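# Sort full electrode packs onto the low platform

## Task

Three packs of welding electrodes look alike, but one or two of them are still full and the rest are partly used. Put every full pack lying flat on the low platform and keep every partly used pack off it. The scene fails if, at the end, the gripper is still lifting a partly used pack clear of the bench. Anything that stays put only because the robot holds it counts as not placed. Finish by releasing everything and moving the arm out of the way.

## Robot and tools

The robot is one arm with six revolute joints and a two-finger gripper. Joint order in every row and every reading is: waist, shoulder, elbow, wrist pitch, wrist yaw, wrist roll, then the gripper. Stated joint ranges in radians: waist -2.618 to 3.054, shoulder 0.000 to 3.142, elbow 0.000 to 3.142, wrist pitch -1.571 to 1.571, wrist yaw -1.571 to 1.571, wrist roll -2.094 to 2.094. Each real end may sit up to 0.036 rad beyond or short of the stated one.

Scene frame: origin on the table surface right under the arm base, +z up, +y to the left when facing along +x. The base itself may be slightly tilted against the table. Calls never use Cartesian coordinates; all motion is given as joint angles.

Tool execute_actions takes "actions", a list holding zero or one item, plus an optional "pictures" boolean. An empty list commands nothing and returns the current state with camera images. An action item is {"rows": [...], "steps": n}: rows is a list of 1 to 15 rows, each exactly 7 numbers for the single arm: six absolute joint target angles in radians (same scale as the Joint positions line, not offsets), then the gripper opening on a -1 (closed) to +1 (fully open) scale, also absolute. One row is applied per control step of 1/30 s; steps is 6 to 15 (default 15) and the final row repeats to fill the count. A wait item is {"steps": n} with n up to 300 and no rows; it commands nothing new and returns after that many steps counted from the previous result, including time spent composing the reply. Images come back only for empty-list calls or when pictures is true.

A call is rejected outright, sending nothing, if any joint target goes more than 0.036 rad outside its stated range and also further out than that joint's last reported angle. Targets beyond a joint's real end are clipped to that end, and a result may then say "joint sent to its limit", possibly referring to an earlier action still running; absence of that line proves nothing about remaining travel.

Motion is throttled: each step the sent target stays within a lead of the measured angle (waist 0.202, shoulder 0.258, elbow 0.238, wrist pitch 0.573, wrist yaw and roll 0.522 rad), and if the targets would move the gripper more than 70 mm from where it is, all joints are scaled back toward their measured angles. Large moves therefore take several actions. The last 6 steps of each action run after its result is reported, and the arm keeps pursuing the last row while you think, until it has nearly stopped or a step is HELD; after that, only a new action resumes travel or pressing. Fingers already moving finish their motion.

Reading results: Joint positions and Joint velocities list the six joints (rad, rad/s) then the finger pad gap (m, m/s; 0.094 m is fully open). grip_measured is the measured opening on the command scale; readings may be biased by about 1 mm for the whole scene. To grasp, command an opening below grip_measured: roughly 0.03 below holds firmly, a smaller margin holds more gently. Pad force tops out near 50 to 62 N (less on some grippers and on parts under about 2 mm thick); initial contact can spike higher. HELD marks steps where your row was partly or wholly withheld; "joint command not followed" means the clearance check altered or blocked targets (mounts and posts count as part of the arm). Joint torques (six numbers) are total drive output, nonzero even in free air, with per-unit offset, scale and noise, and friction can mask or imitate load. Since the packs look identical, comparing torques while lifting each pack against unloaded readings in the same pose is the way to tell heavier full packs from partly used ones. MOTOR HOT appears from 75 °C; at 90 °C the arm is halted 10 s, at 100 °C the motors and gripper go limp and the arm drops; these show as OVER-TEMPERATURE FAULT. Avoid long holds under load.

zoom_image takes "camera" (cam_head_left 896x504, cam_head_right 896x504, or cam_wrist 616x616 fisheye) and "region" [x0, y0, x1, y1] in that camera's pixels, origin top-left, at most 504 by 504, and returns a closer look at its latest image.

finished_scene takes "scene" (integer 1 to 2), ends the current scene irreversibly, reports success, and gives the next task. Replying without any tool call ends everything.

Brief external tugs on a held part or pushes on loose objects can happen. Never let anything leave the table. Avoid drops, slips, slamming into things and hard pushes; place packs flat and gently, then open the gripper and retract before finishing. Move smoothly and economically.

Each tool is called after "Emit:" in YAML: its name, and indented under it one key for each argument.

## Session

Emit:
execute_actions:
  actions: []

Scene clock: 0.00 s of 6600.00 s.
grip_measured=+1.000
Joint positions: [-0.423  1.647  1.49   0.735 -0.868 -1.514  0.094]
Joint velocities: [ 0.007  0.017 -0.002 -0.037 -0.051  0.022  0.   ]
Joint torques (N m, as the arm reports them, + toward a larger angle): no reading

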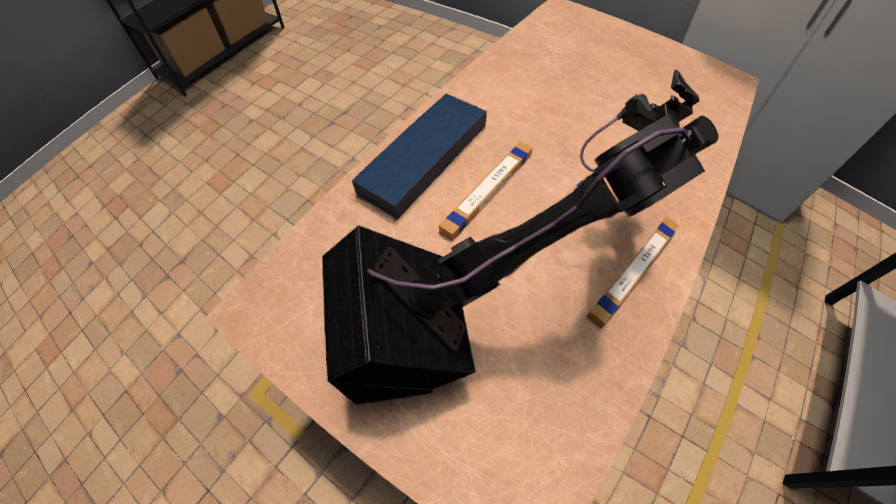

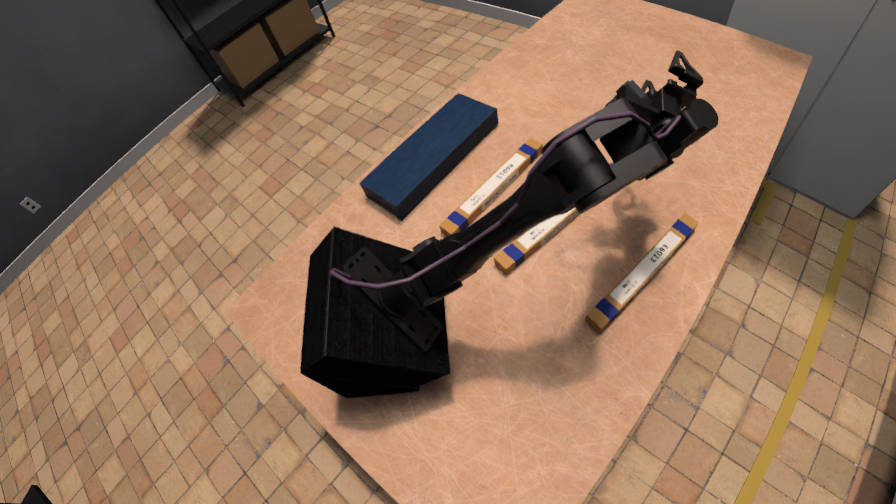

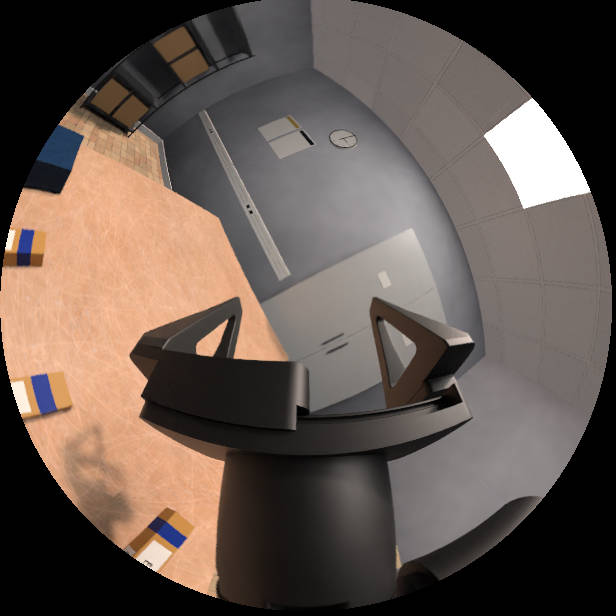

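Emit:
zoom_image:
  camera: "cam_head_left"
  region: [280, 60, 760, 420]

Emit:
zoom_image:
  camera: "cam_head_right"
  region: [280, 40, 760, 420]

Region (280, 60, 760, 420) of cam_head_left's 896x504 image, scaled by 1.050, with more detail than that image has; it fills the top 378 rows of this view, and the rest is white.

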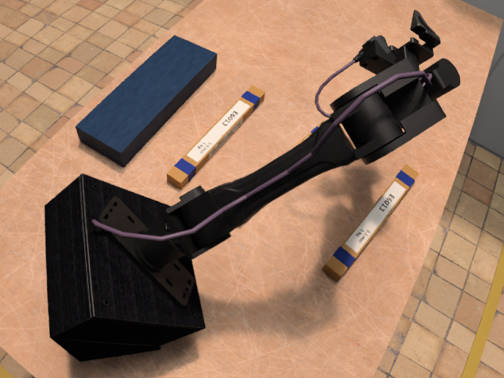

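Region (280, 40, 760, 420) of cam_head_right's 896x504 image, scaled by 1.050, with more detail than that image has; it fills the top 399 rows of this view, and the rest is white.

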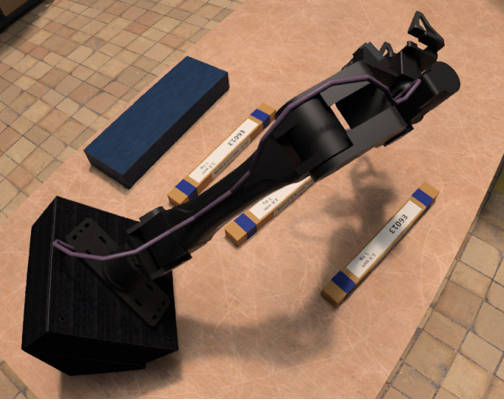

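Emit:
execute_actions:
  actions:
    - {"rows":[[-0.3,1.5,1.5,0.5,-0.6,-1.0,1],[-0.15,1.4,1.4,0.25,-0.3,-0.5,1],[0,1.3,1.3,0,0,0,1]],"steps":15}

Emit:
execute_actions:
  actions:
    - {"steps":45}
  pictures: true

Scene clock: 2.03 s of 6600.00 s.
grip_measured=+1.000
Joint positions: [ 0.008  1.303  1.309  0.142 -0.192 -0.675  0.094]
Joint velocities: [ 0.291 -0.32   0.002 -0.652  1.048  2.791  0.   ]
Joint torques (N m, as the arm reports them, + toward a larger angle): [ 0.71 -7.08  5.77  0.89  0.08  0.04]
Steps of this call (steps 1 to 52: nothing new was sent; steps 53 to 61: the first 9 steps of this action). Readings (joint positions):
53: [-0.411 1.635 1.488 0.702 -0.827 -1.445]
54: [-0.378 1.602 1.469 0.621 -0.725 -1.348]
56: [-0.262 1.477 1.372 0.414 -0.509 -1.159]
60: [-0.011 1.317 1.309 0.165 -0.228 -0.772]
61: the state above

Scene clock: 3.53 s of 6600.00 s.
grip_measured=+1.000
Joint positions: [-0.003  1.297  1.309  0.005  0.003 -0.004  0.094]
Joint velocities: [ 0.002  0.012 -0.007  0.007 -0.037  0.022  0.   ]
Joint torques (N m, as the arm reports them, + toward a larger angle): [ 3.53 -8.18  5.73  1.28 -0.39  0.  ]
Kept back: nothing.
Steps of this call (steps 1 to 6: the last 6 steps of your previous action; steps 7 to 45: the robot went on to your last target). Readings (joint positions):
1: [0.012 1.296 1.309 0.124 -0.160 -0.578]
2: [0.008 1.294 1.309 0.108 -0.127 -0.479]
4: [-0.000 1.295 1.309 0.073 -0.078 -0.310]
8: [-0.003 1.297 1.309 0.027 -0.027 -0.129]
45: the state above
The arm was judged still, so your last target was given up. Only a new action makes it travel on or press farther. Fingers that are still opening or closing keep moving.

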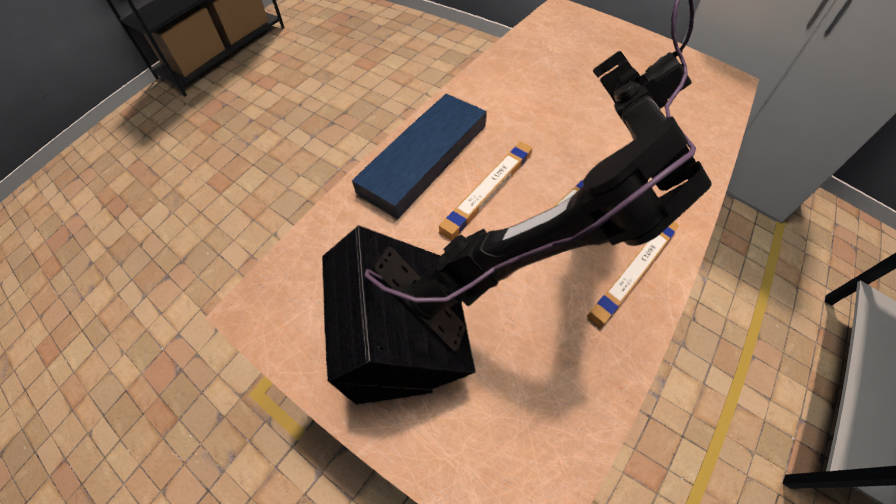

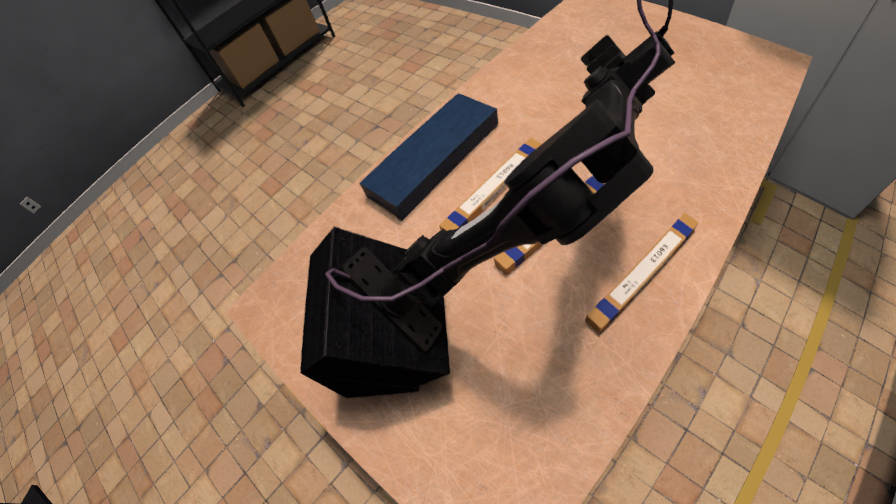

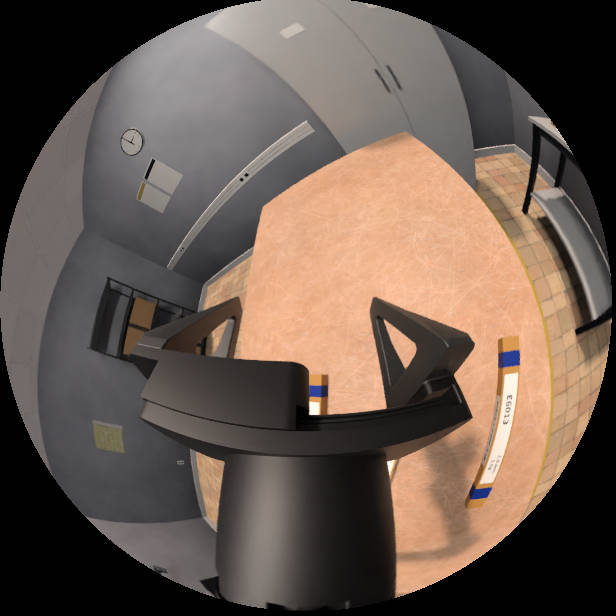

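Emit:
zoom_image:
  camera: "cam_wrist"
  region: [300, 0, 616, 316]

Emit:
zoom_image:
  camera: "cam_wrist"
  region: [50, 150, 300, 400]

Region (300, 0, 616, 316) of cam_wrist's 616x616 image, scaled by 1.595, with more detail than that image has.

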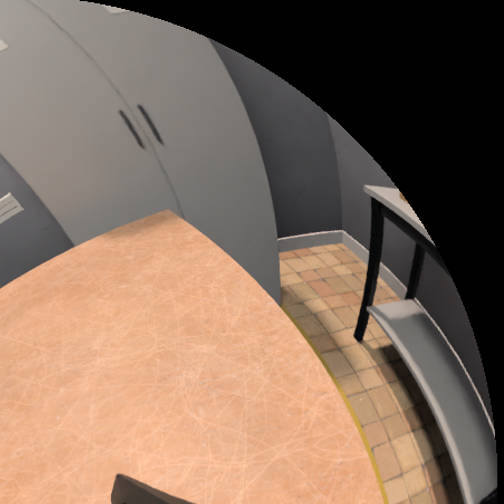

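Region (50, 150, 300, 400) of cam_wrist's 616x616 image, scaled by 2.016, with more detail than that image has.

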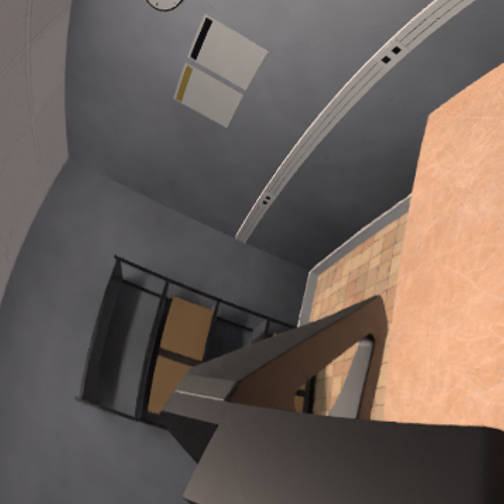

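Emit:
execute_actions:
  actions:
    - {"rows":[[0,1.3,1.3,0,0,0.1,1],[0,1.3,1.3,0,0,0.2,1],[0,1.3,1.3,0,0,0.3,1],[0,1.3,1.3,0,0,0.4,1],[0,1.3,1.3,0,0,0.5,1],[0,1.3,1.3,0,0,0.6,1],[0,1.3,1.3,0,0,0.7,1],[0,1.3,1.3,0,0,0.8,1],[0,1.3,1.3,0,0,0.9,1],[0,1.3,1.3,0,0,1.0,1]],"steps":15}

Emit:
execute_actions:
  actions:
    - {"steps":20}
  pictures: true

Scene clock: 5.00 s of 6600.00 s.
grip_measured=+1.000
Joint positions: [-0.003  1.297  1.309  0.005  0.003  0.53   0.094]
Joint velocities: [-0.002  0.007 -0.017 -0.007  0.022  2.513  0.   ]
Joint torques (N m, as the arm reports them, + toward a larger angle): [ 3.4  -8.2   5.68  1.31 -0.39 -0.12]
Steps of this call (steps 1 to 35: nothing new was sent; steps 36 to 44: the first 9 steps of this action). Readings (joint positions):
36: [-0.003 1.297 1.309 0.005 0.003 0.010]
37: [-0.003 1.297 1.309 0.005 0.003 0.042]
39: [-0.003 1.297 1.309 0.005 0.003 0.145]
43: [-0.003 1.297 1.309 0.005 0.003 0.444]
44: the state above

Scene clock: 5.67 s of 6600.00 s.
grip_measured=+1.000
Joint positions: [-0.003  1.297  1.309  0.005  0.003  0.995  0.094]
Joint velocities: [-0.002  0.022  0.012 -0.051 -0.022  0.037  0.   ]
Joint torques (N m, as the arm reports them, + toward a larger angle): [ 3.51 -8.19  5.71  1.29 -0.39 -0.04]
Kept back: nothing.
Steps of this call (steps 1 to 6: the last 6 steps of your previous action; steps 7 to 20: the robot went on to your last target). Readings (joint positions):
1: [-0.003 1.297 1.309 0.005 0.003 0.619]
2: [-0.003 1.297 1.309 0.005 0.003 0.696]
4: [-0.003 1.297 1.309 0.005 0.003 0.806]
8: [-0.003 1.297 1.309 0.005 0.003 0.921]
20: the state above

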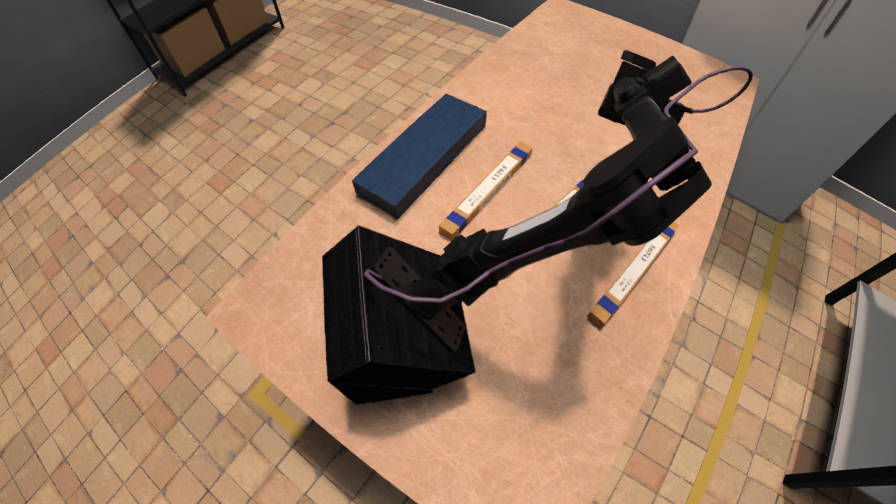

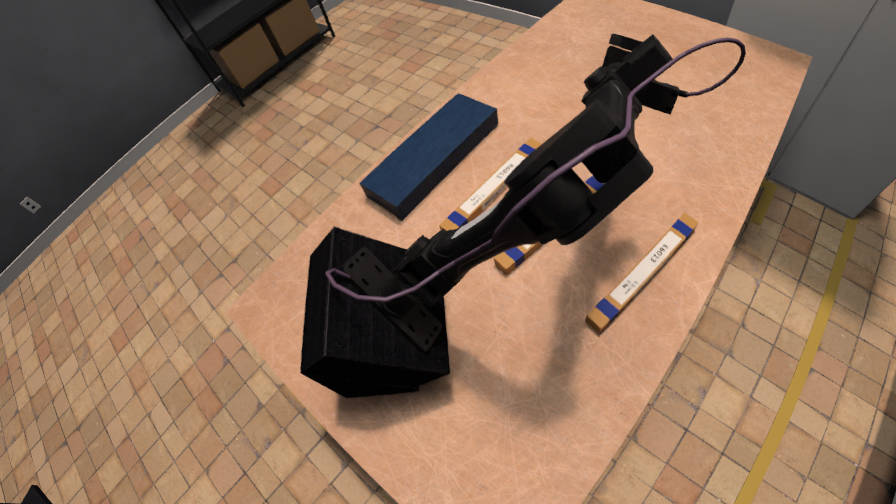

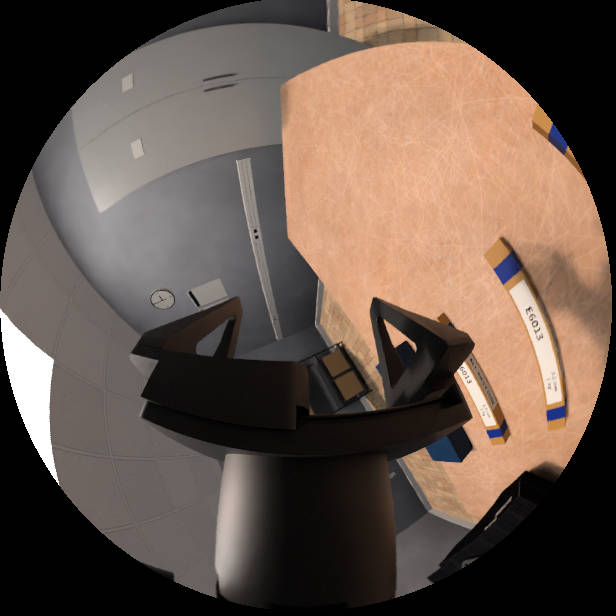

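Emit:
execute_actions:
  actions:
    - {"rows":[[0.005,1.308,1.301,-0.03,0.02,0.98,1],[0.013,1.323,1.303,-0.07,0.06,0.94,1],[0.024,1.342,1.305,-0.13,0.11,0.89,1],[0.035,1.362,1.307,-0.19,0.17,0.84,1],[0.048,1.385,1.31,-0.26,0.23,0.78,1],[0.061,1.408,1.313,-0.33,0.29,0.73,1],[0.074,1.43,1.316,-0.39,0.35,0.67,1],[0.086,1.453,1.318,-0.46,0.41,0.61,1],[0.099,1.475,1.321,-0.53,0.47,0.55,1],[0.112,1.498,1.324,-0.6,0.53,0.5,1],[0.125,1.52,1.327,-0.67,0.59,0.44,1],[0.136,1.54,1.329,-0.73,0.65,0.39,1],[0.147,1.56,1.331,-0.79,0.7,0.34,1],[0.155,1.575,1.333,-0.83,0.74,0.3,1],[0.16,1.583,1.334,-0.856,0.762,0.282,1]],"steps":15}

Emit:
execute_actions:
  actions:
    - {"steps":25}
  pictures: true

Scene clock: 8.60 s of 6600.00 s.
grip_measured=+1.000
Joint positions: [ 0.054  1.399  1.309 -0.239  0.249  0.781  0.094]
Joint velocities: [ 0.335  0.769  0.007 -1.473  1.297 -1.282  0.   ]
Joint torques (N m, as the arm reports them, + toward a larger angle): [ 5.49 -6.87  6.71  0.68 -0.29 -0.2 ]
Steps of this call (steps 1 to 30: the robot went on to your last target; steps 31 to 79: nothing new was sent; steps 80 to 88: the first 9 steps of this action). Readings (joint positions):
80: [-0.003 1.297 1.309 0.003 0.005 0.999]
81: [-0.003 1.297 1.309 -0.005 0.012 0.994]
83: [0.002 1.306 1.309 -0.038 0.055 0.958]
87: [0.042 1.372 1.309 -0.188 0.205 0.824]
88: the state above

Scene clock: 9.43 s of 6600.00 s.
grip_measured=+1.000
Joint positions: [ 0.144  1.607  1.309 -0.848  0.747  0.295  0.094]
Joint velocities: [ 0.022  0.002 -0.002  0.051  0.007 -0.007  0.   ]
Joint torques (N m, as the arm reports them, + toward a larger angle): [ 6.14 -9.71  6.5  -0.03  0.15 -0.15]
Kept back: nothing.
Steps of this call (steps 1 to 6: the last 6 steps of your previous action; steps 7 to 25: the robot went on to your last target). Readings (joint positions):
1: [0.066 1.427 1.309 -0.295 0.297 0.735]
2: [0.079 1.457 1.309 -0.359 0.350 0.684]
4: [0.106 1.517 1.309 -0.495 0.459 0.578]
8: [0.142 1.604 1.309 -0.719 0.620 0.412]
25: the state above

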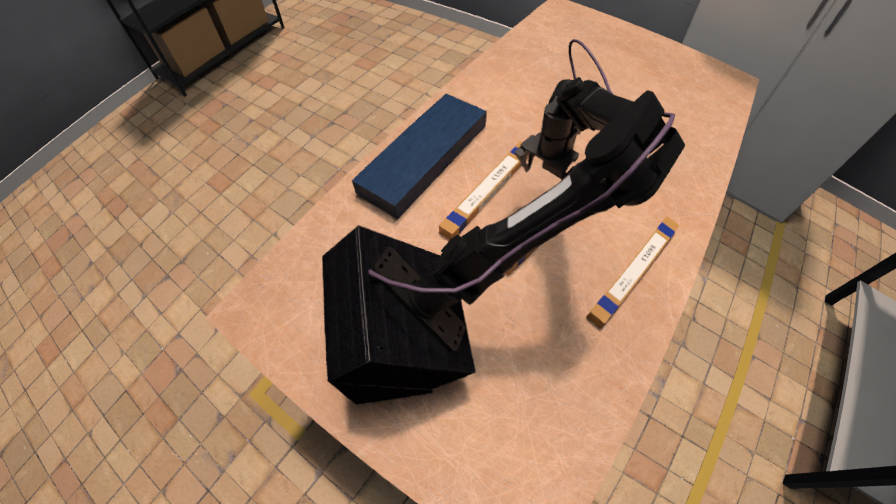

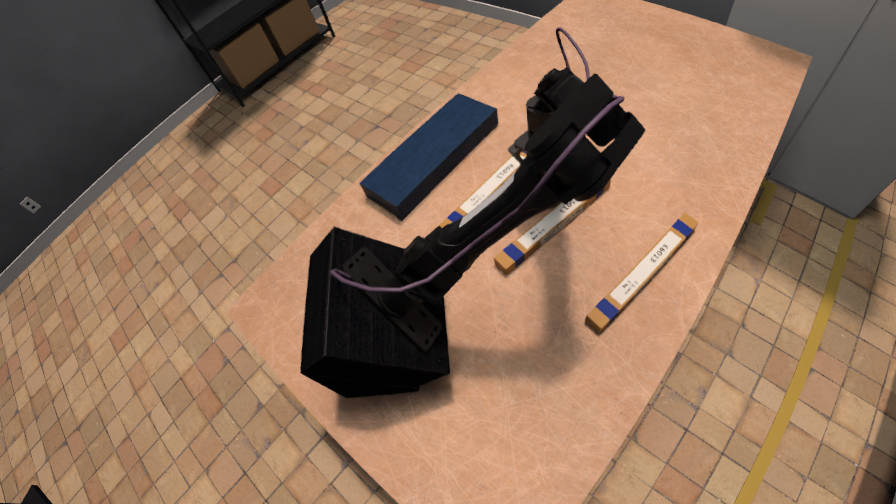

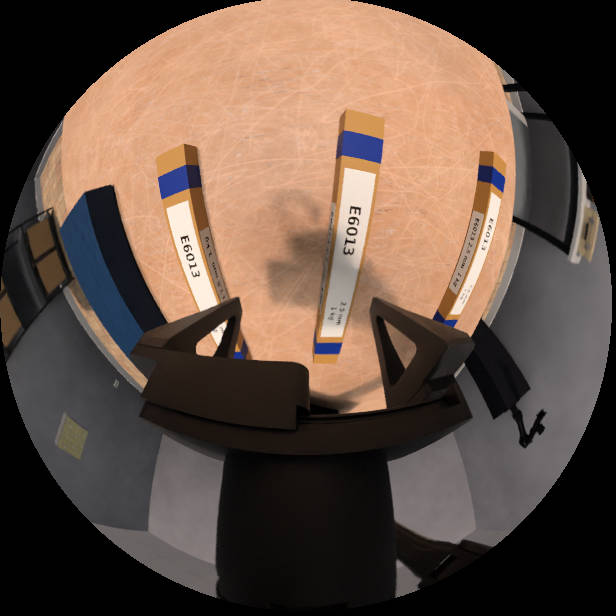

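Emit:
execute_actions:
  actions:
    - {"rows":[[0.14,1.6,1.305,-0.84,0.745,0.29,1],[0.13,1.597,1.295,-0.825,0.74,0.28,1],[0.115,1.594,1.283,-0.8,0.732,0.267,1],[0.097,1.59,1.27,-0.775,0.723,0.252,1],[0.078,1.585,1.255,-0.748,0.714,0.236,1],[0.059,1.58,1.24,-0.72,0.705,0.22,1],[0.04,1.576,1.225,-0.692,0.695,0.204,1],[0.021,1.572,1.21,-0.665,0.686,0.188,1],[0.002,1.567,1.195,-0.637,0.677,0.172,1],[-0.017,1.563,1.18,-0.61,0.667,0.156,1],[-0.035,1.559,1.165,-0.583,0.658,0.14,1],[-0.052,1.555,1.152,-0.558,0.649,0.124,1],[-0.066,1.551,1.14,-0.538,0.642,0.11,1],[-0.075,1.549,1.132,-0.524,0.637,0.098,1],[-0.08,1.548,1.128,-0.515,0.633,0.09,1]],"steps":15}

Emit:
execute_actions:
  actions:
    - {"steps":22}
  pictures: true

Scene clock: 10.80 s of 6600.00 s.
grip_measured=+1.000
Joint positions: [ 0.034  1.606  1.236 -0.737  0.711  0.235  0.094]
Joint velocities: [-0.603 -0.032 -0.51   0.637 -0.271 -0.359  0.   ]
Joint torques (N m, as the arm reports them, + toward a larger angle): [  4.88 -11.14   3.64  -0.02   0.12  -0.13]
Steps of this call (steps 1 to 30: the robot went on to your last target; steps 31 to 32: nothing new was sent; steps 33 to 41: the first 9 steps of this action). Readings (joint positions):
33: [0.144 1.607 1.309 -0.849 0.750 0.292]
34: [0.141 1.607 1.309 -0.848 0.748 0.292]
36: [0.127 1.607 1.302 -0.831 0.741 0.285]
40: [0.056 1.607 1.253 -0.758 0.718 0.248]
41: the state above

Scene clock: 11.53 s of 6600.00 s.
grip_measured=+1.000
Joint positions: [-0.088  1.575  1.139 -0.532  0.64   0.102  0.094]
Joint velocities: [ 0.007  0.012 -0.012  0.022 -0.037  0.007  0.   ]
Joint torques (N m, as the arm reports them, + toward a larger angle): [  4.59 -10.74   3.4    0.22  -0.01  -0.13]
Kept back: nothing.
Steps of this call (steps 1 to 6: the last 6 steps of your previous action; steps 7 to 22: the robot went on to your last target). Readings (joint positions):
1: [0.013 1.604 1.218 -0.716 0.703 0.222]
2: [-0.007 1.601 1.201 -0.695 0.695 0.208]
4: [-0.044 1.592 1.171 -0.652 0.680 0.180]
8: [-0.086 1.580 1.139 -0.588 0.659 0.135]
22: the state above

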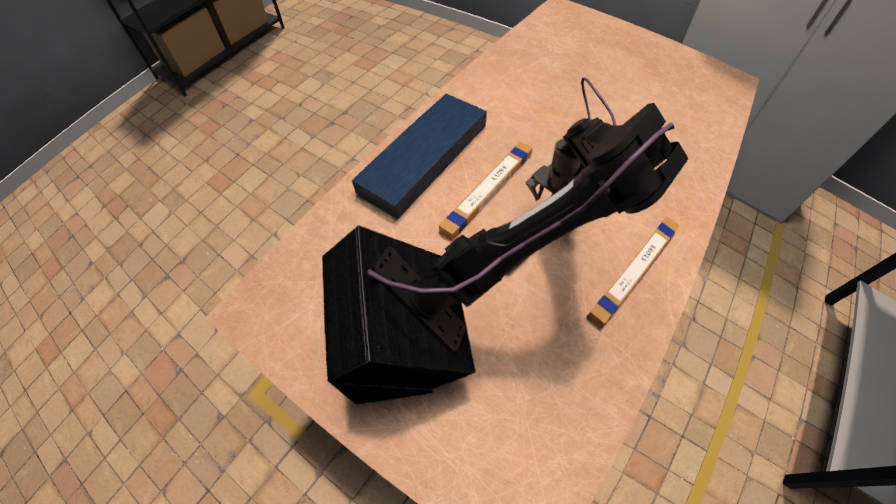

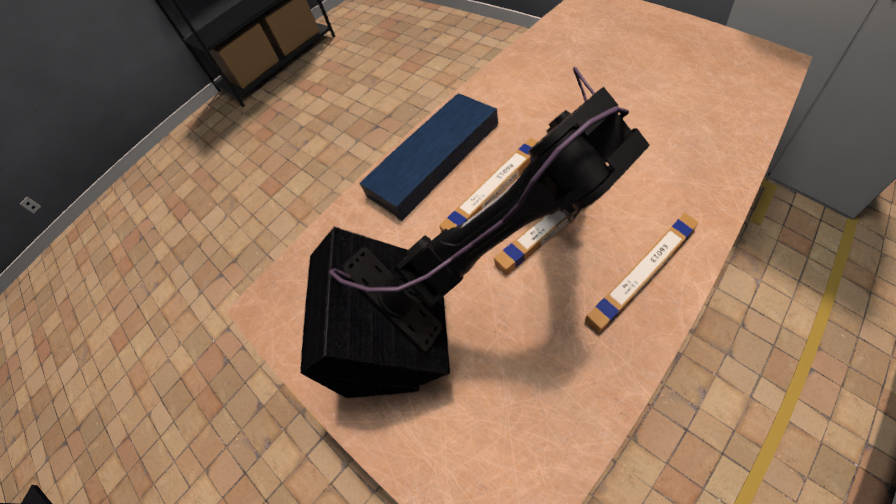

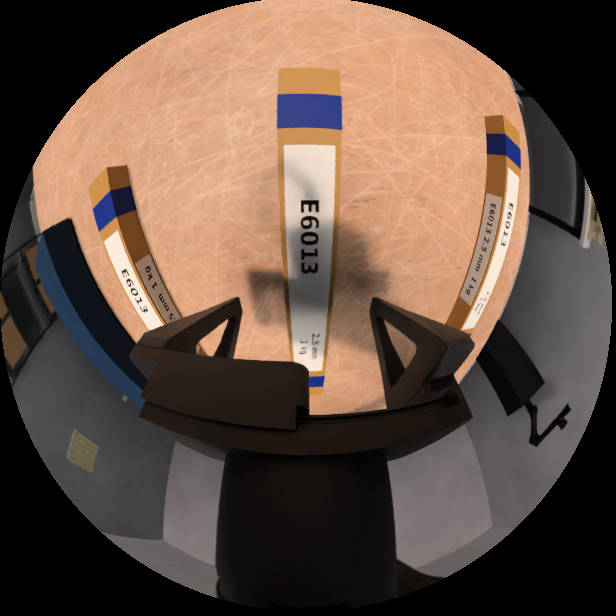

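Emit:
execute_actions:
  actions:
    - {"rows":[[-0.083,1.551,1.128,-0.51,0.631,0.088,1],[-0.088,1.556,1.128,-0.5,0.628,0.083,1],[-0.095,1.563,1.128,-0.487,0.623,0.076,1],[-0.103,1.57,1.128,-0.472,0.618,0.068,1],[-0.111,1.578,1.128,-0.456,0.612,0.06,1],[-0.119,1.586,1.128,-0.44,0.606,0.052,1],[-0.127,1.593,1.128,-0.424,0.6,0.044,1],[-0.135,1.601,1.128,-0.408,0.595,0.036,1],[-0.143,1.608,1.128,-0.392,0.59,0.028,1],[-0.15,1.615,1.128,-0.378,0.585,0.02,1],[-0.156,1.621,1.128,-0.365,0.58,0.012,1]],"steps":15}

Emit:
execute_actions:
  actions:
    - {"steps":20}
  pictures: true

Scene clock: 13.03 s of 6600.00 s.
grip_measured=+1.000
Joint positions: [-0.128  1.578  1.139 -0.463  0.614  0.066  0.094]
Joint velocities: [-0.266  0.12  -0.002  0.447 -0.198 -0.242  0.   ]
Joint torques (N m, as the arm reports them, + toward a larger angle): [ 4.06 -7.36  3.46  0.19 -0.05 -0.17]
Steps of this call (steps 1 to 30: the robot went on to your last target; steps 31 to 36: nothing new was sent; steps 37 to 45: the first 9 steps of this action). Readings (joint positions):
37: [-0.088 1.575 1.139 -0.530 0.639 0.100]
38: [-0.088 1.575 1.139 -0.528 0.638 0.099]
40: [-0.091 1.575 1.139 -0.519 0.633 0.093]
44: [-0.119 1.576 1.139 -0.478 0.618 0.072]
45: the state above

Scene clock: 13.70 s of 6600.00 s.
grip_measured=+1.000
Joint positions: [-0.16   1.616  1.139 -0.381  0.587  0.023  0.094]
Joint velocities: [ 0.002 -0.002 -0.002  0.007  0.022  0.007  0.   ]
Joint torques (N m, as the arm reports them, + toward a larger angle): [ 4.38 -8.96  3.32  0.31  0.   -0.19]
Kept back: nothing.
Steps of this call (steps 1 to 6: the last 6 steps of your previous action; steps 7 to 20: the robot went on to your last target). Readings (joint positions):
1: [-0.137 1.583 1.139 -0.448 0.611 0.060]
2: [-0.146 1.590 1.139 -0.434 0.607 0.053]
4: [-0.157 1.604 1.139 -0.412 0.601 0.042]
8: [-0.160 1.616 1.139 -0.396 0.592 0.030]
20: the state above

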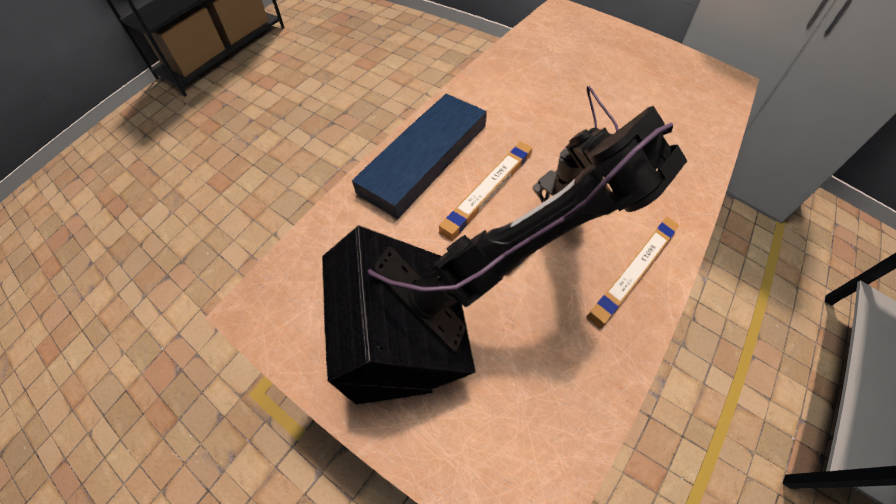

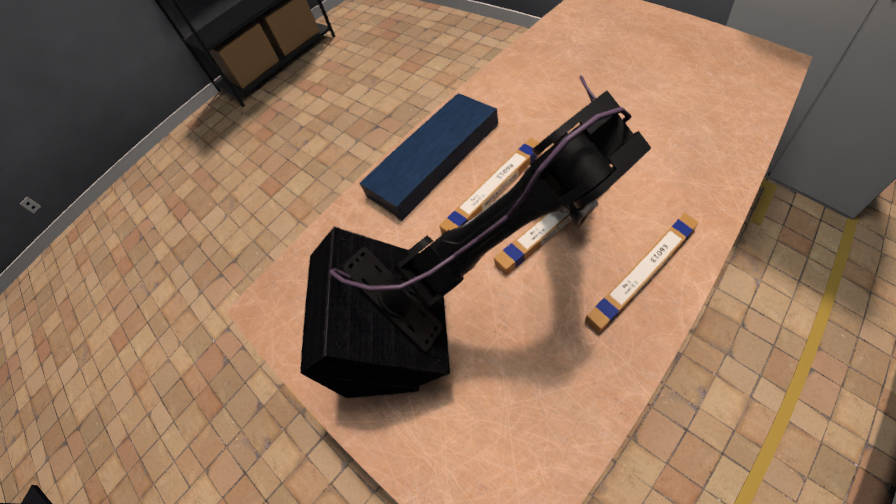

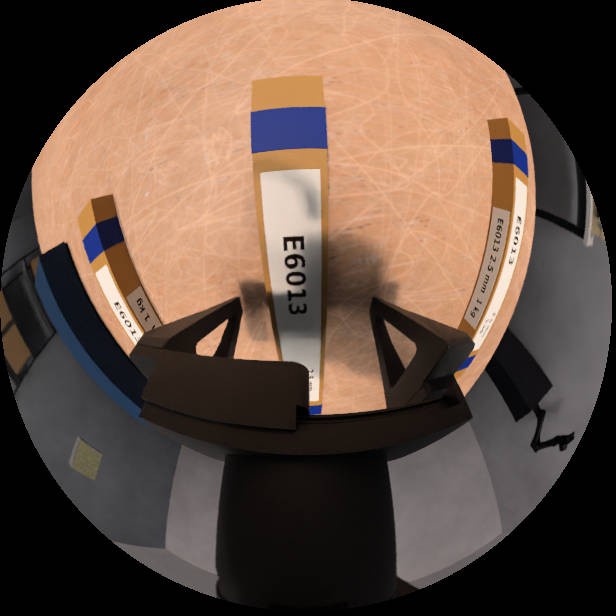

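Emit:
execute_actions:
  actions:
    - {"rows":[[-0.156,1.628,1.128,-0.365,0.58,0.012,1],[-0.156,1.635,1.128,-0.365,0.58,0.012,1],[-0.156,1.642,1.128,-0.365,0.58,0.012,1],[-0.156,1.65,1.128,-0.365,0.58,0.012,1]],"steps":10}

Emit:
execute_actions:
  actions:
    - {"steps":14}
  pictures: true

Scene clock: 14.17 s of 6600.00 s.
grip_measured=+1.000
Joint positions: [-0.16   1.62   1.139 -0.378  0.587  0.023  0.094]
Joint velocities: [ 0.012  0.1   -0.002 -0.007 -0.007  0.037  0.   ]
Joint torques (N m, as the arm reports them, + toward a larger angle): [ 4.39 -7.49  3.29  0.21 -0.01 -0.16]
Steps of this call (steps 1 to 10: the robot went on to your last target; steps 11 to 14: the first 4 steps of this action). Readings (joint positions):
11: [-0.160 1.616 1.139 -0.381 0.587 0.023]
12: [-0.160 1.616 1.139 -0.381 0.587 0.023]
14: the state above

Scene clock: 14.63 s of 6600.00 s.
grip_measured=+1.000
Joint positions: [-0.16   1.644  1.139 -0.377  0.586  0.023  0.094]
Joint velocities: [-0.012  0.007 -0.007 -0.066 -0.022 -0.051  0.   ]
Joint torques (N m, as the arm reports them, + toward a larger angle): [ 4.5  -8.89  3.25  0.25 -0.01 -0.15]
Kept back: nothing.
Steps of this call (steps 1 to 6: the last 6 steps of your previous action; steps 7 to 14: the robot went on to your last target). Readings (joint positions):
1: [-0.160 1.624 1.139 -0.377 0.587 0.023]
2: [-0.160 1.629 1.139 -0.377 0.587 0.023]
4: [-0.160 1.639 1.139 -0.377 0.587 0.023]
8: [-0.160 1.644 1.139 -0.377 0.586 0.023]
14: the state above

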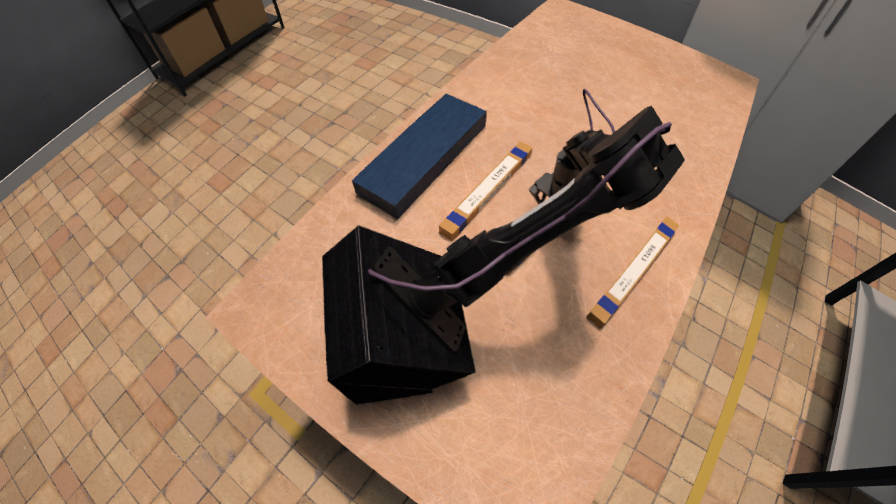

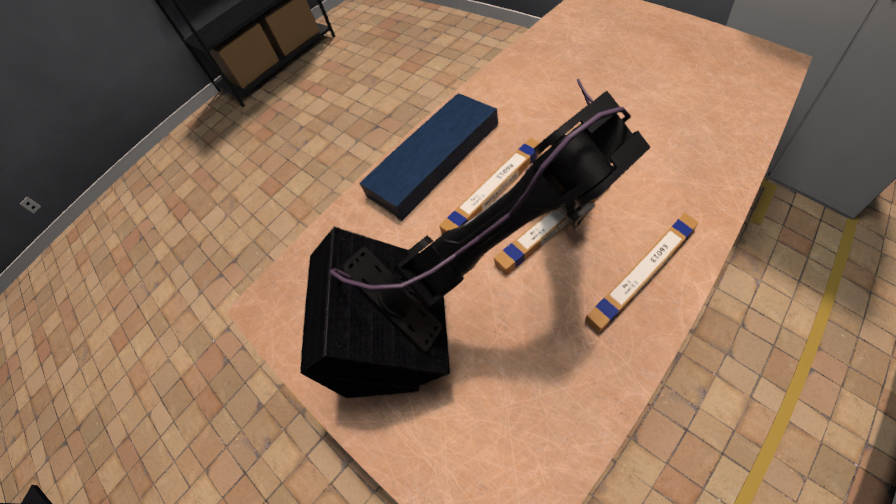

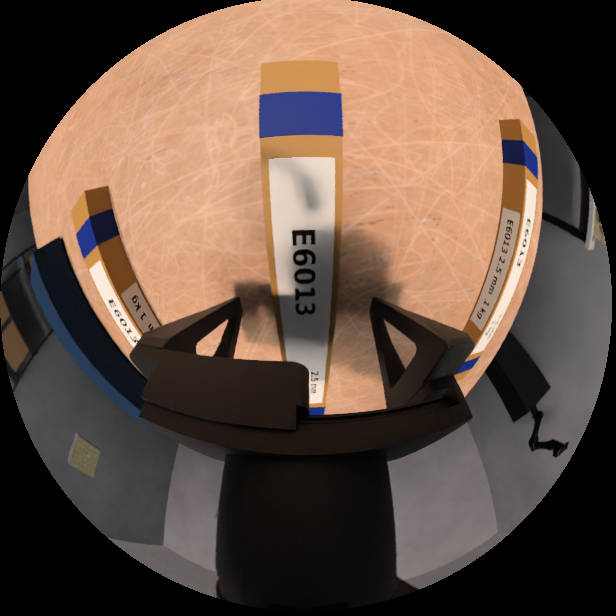

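Emit:
execute_actions:
  actions:
    - {"rows":[[-0.16,1.654,1.128,-0.358,0.578,0.008,0.9],[-0.164,1.659,1.128,-0.351,0.575,0.004,0.8],[-0.168,1.663,1.128,-0.345,0.573,0.001,0.7],[-0.172,1.668,1.128,-0.338,0.57,-0.003,0.6],[-0.175,1.672,1.128,-0.332,0.568,-0.006,0.5],[-0.175,1.672,1.128,-0.332,0.568,-0.006,0.4],[-0.175,1.672,1.128,-0.332,0.568,-0.006,0.3],[-0.175,1.672,1.128,-0.332,0.568,-0.006,0.2],[-0.175,1.672,1.128,-0.332,0.568,-0.006,0.1],[-0.175,1.672,1.128,-0.332,0.568,-0.006,0.0],[-0.175,1.672,1.128,-0.332,0.568,-0.006,-0.1],[-0.175,1.672,1.128,-0.332,0.568,-0.006,-0.2],[-0.175,1.672,1.128,-0.332,0.568,-0.006,-0.3]],"steps":15}

Emit:
execute_actions:
  actions:
    - {"steps":20}
  pictures: true

Scene clock: 15.37 s of 6600.00 s.
grip_measured=+0.155
Joint positions: [-0.176  1.66   1.139 -0.354  0.578  0.009  0.054]
Joint velocities: [-0.007  0.076 -0.012  0.007 -0.022 -0.081 -0.103]
Joint torques (N m, as the arm reports them, + toward a larger angle): [ 4.37 -9.03  3.09  0.34 -0.03 -0.18]
Steps of this call (steps 1 to 13: the robot went on to your last target; steps 14 to 22: the first 9 steps of this action). Readings (joint positions):
14: [-0.160 1.644 1.139 -0.376 0.586 0.022]
15: [-0.160 1.644 1.139 -0.375 0.585 0.021]
17: [-0.164 1.645 1.139 -0.370 0.582 0.017]
21: [-0.175 1.657 1.139 -0.354 0.579 0.010]
22: the state above

Scene clock: 16.03 s of 6600.00 s.
grip_measured=-0.173
Joint positions: [-0.177  1.664  1.139 -0.352  0.568  0.003  0.039]
Joint velocities: [-0.002  0.002 -0.007  0.007 -0.007 -0.022  0.   ]
Joint torques (N m, as the arm reports them, + toward a larger angle): [ 4.3  -8.92  3.06  0.34  0.06 -0.14]
Kept back: nothing.
Steps of this call (steps 1 to 6: the last 6 steps of your previous action; steps 7 to 20: the robot went on to your last target). Readings (joint positions):
1: [-0.177 1.662 1.139 -0.353 0.578 0.008]
2: [-0.177 1.663 1.139 -0.353 0.577 0.007]
4: [-0.177 1.664 1.139 -0.352 0.568 0.004]
8: [-0.177 1.664 1.139 -0.352 0.568 0.003]
20: the state above

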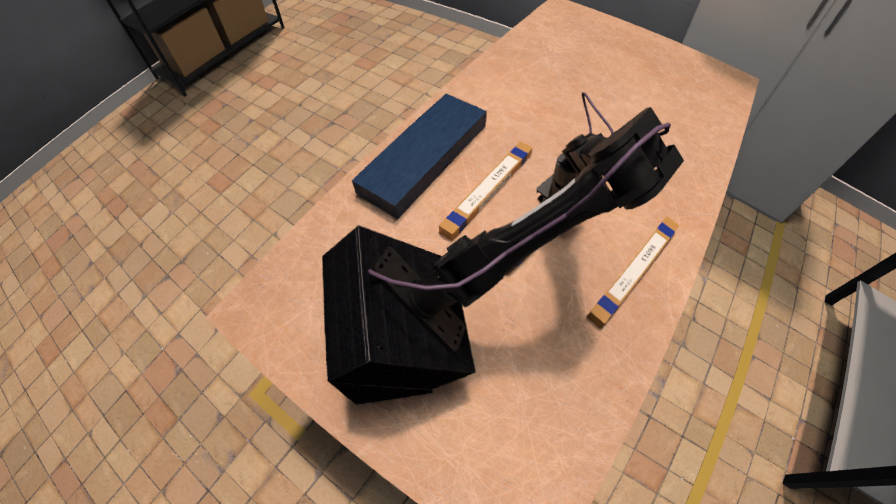

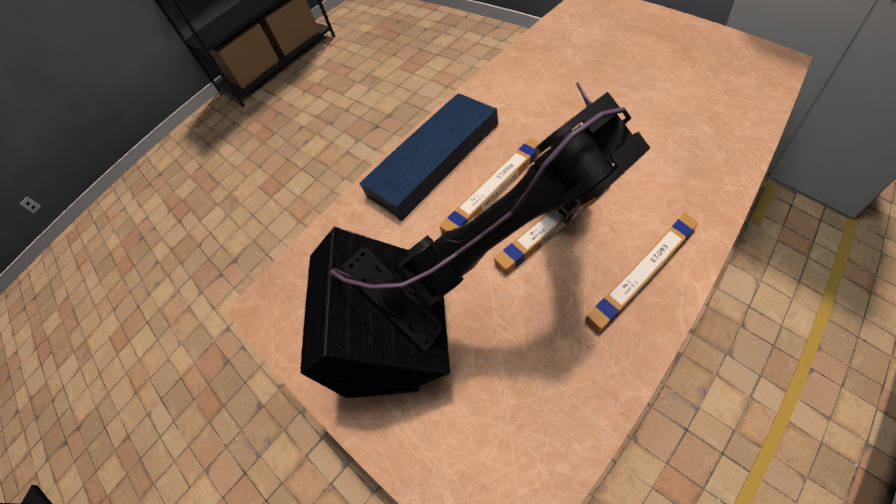

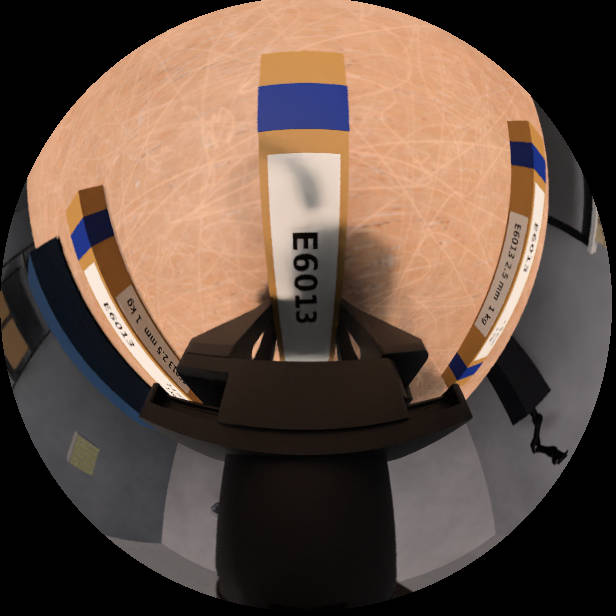

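Emit:
execute_actions:
  actions:
    - {"rows":[[-0.175,1.672,1.128,-0.332,0.568,-0.006,-0.1],[-0.175,1.672,1.128,-0.332,0.568,-0.006,0.05],[-0.175,1.672,1.128,-0.332,0.568,-0.006,0.2],[-0.177,1.673,1.123,-0.325,0.567,-0.008,0.2],[-0.18,1.675,1.117,-0.317,0.565,-0.011,0.2],[-0.183,1.677,1.111,-0.308,0.564,-0.014,0.2],[-0.186,1.68,1.105,-0.299,0.562,-0.017,0.2],[-0.189,1.682,1.099,-0.29,0.56,-0.02,0.2],[-0.192,1.684,1.092,-0.281,0.559,-0.023,0.2],[-0.195,1.687,1.085,-0.27,0.557,-0.027,0.2],[-0.198,1.689,1.078,-0.26,0.555,-0.03,0.2]],"steps":15}

Emit:
execute_actions:
  actions:
    - {"steps":15}
  pictures: true

Scene clock: 16.80 s of 6600.00 s.
grip_measured=+0.197
Joint positions: [-0.185  1.664  1.122 -0.319  0.567 -0.004  0.056]
Joint velocities: [-0.081 -0.017 -0.193  0.212 -0.081 -0.037 -0.   ]
Joint torques (N m, as the arm reports them, + toward a larger angle): [ 3.95 -8.07  2.35  0.23 -0.05 -0.15]
Steps of this call (steps 1 to 14: the robot went on to your last target; steps 15 to 23: the first 9 steps of this action). Readings (joint positions):
15: [-0.177 1.664 1.139 -0.352 0.568 0.003]
16: [-0.177 1.664 1.139 -0.351 0.568 0.003]
18: [-0.177 1.664 1.139 -0.349 0.568 0.003]
22: [-0.182 1.664 1.128 -0.326 0.567 -0.002]
23: the state above

Scene clock: 17.30 s of 6600.00 s.
grip_measured=+0.197
Joint positions: [-0.196  1.669  1.099 -0.289  0.563 -0.021  0.056]
Joint velocities: [ 0.002 -0.007 -0.007 -0.081  0.037 -0.007 -0.   ]
Joint torques (N m, as the arm reports them, + toward a larger angle): [ 3.86 -7.9   2.16  0.46 -0.03 -0.14]
Kept back: nothing.
Steps of this call (steps 1 to 6: the last 6 steps of your previous action; steps 7 to 15: the robot went on to your last target). Readings (joint positions):
1: [-0.188 1.664 1.114 -0.312 0.567 -0.006]
2: [-0.192 1.666 1.107 -0.305 0.566 -0.009]
4: [-0.196 1.669 1.099 -0.295 0.565 -0.012]
8: [-0.196 1.669 1.099 -0.289 0.563 -0.018]
15: the state above

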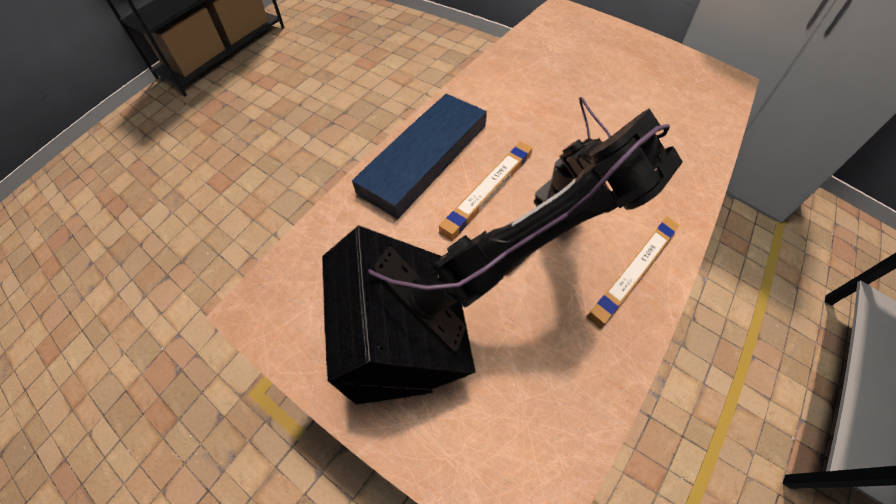

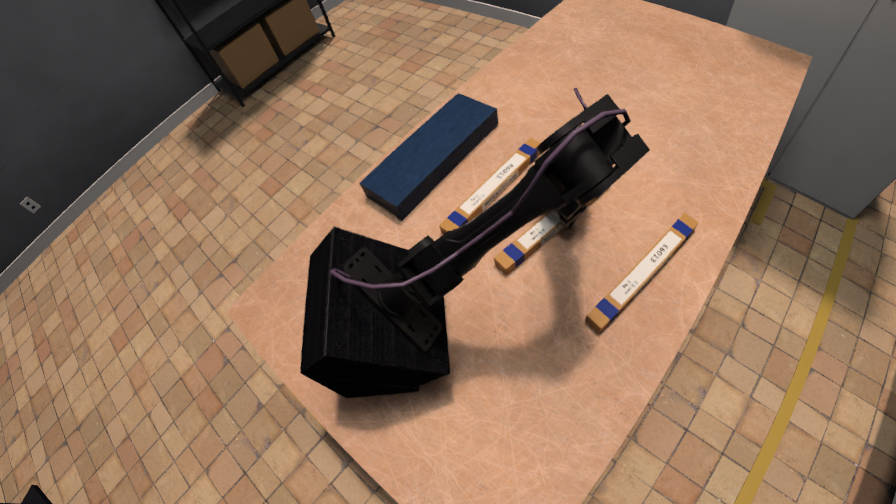

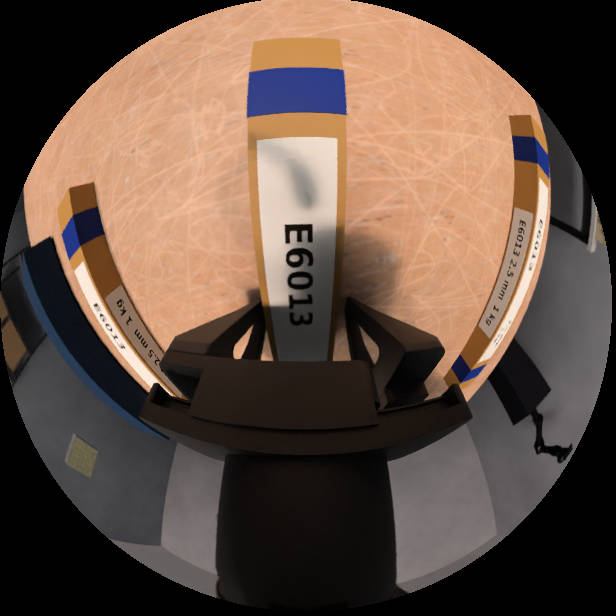

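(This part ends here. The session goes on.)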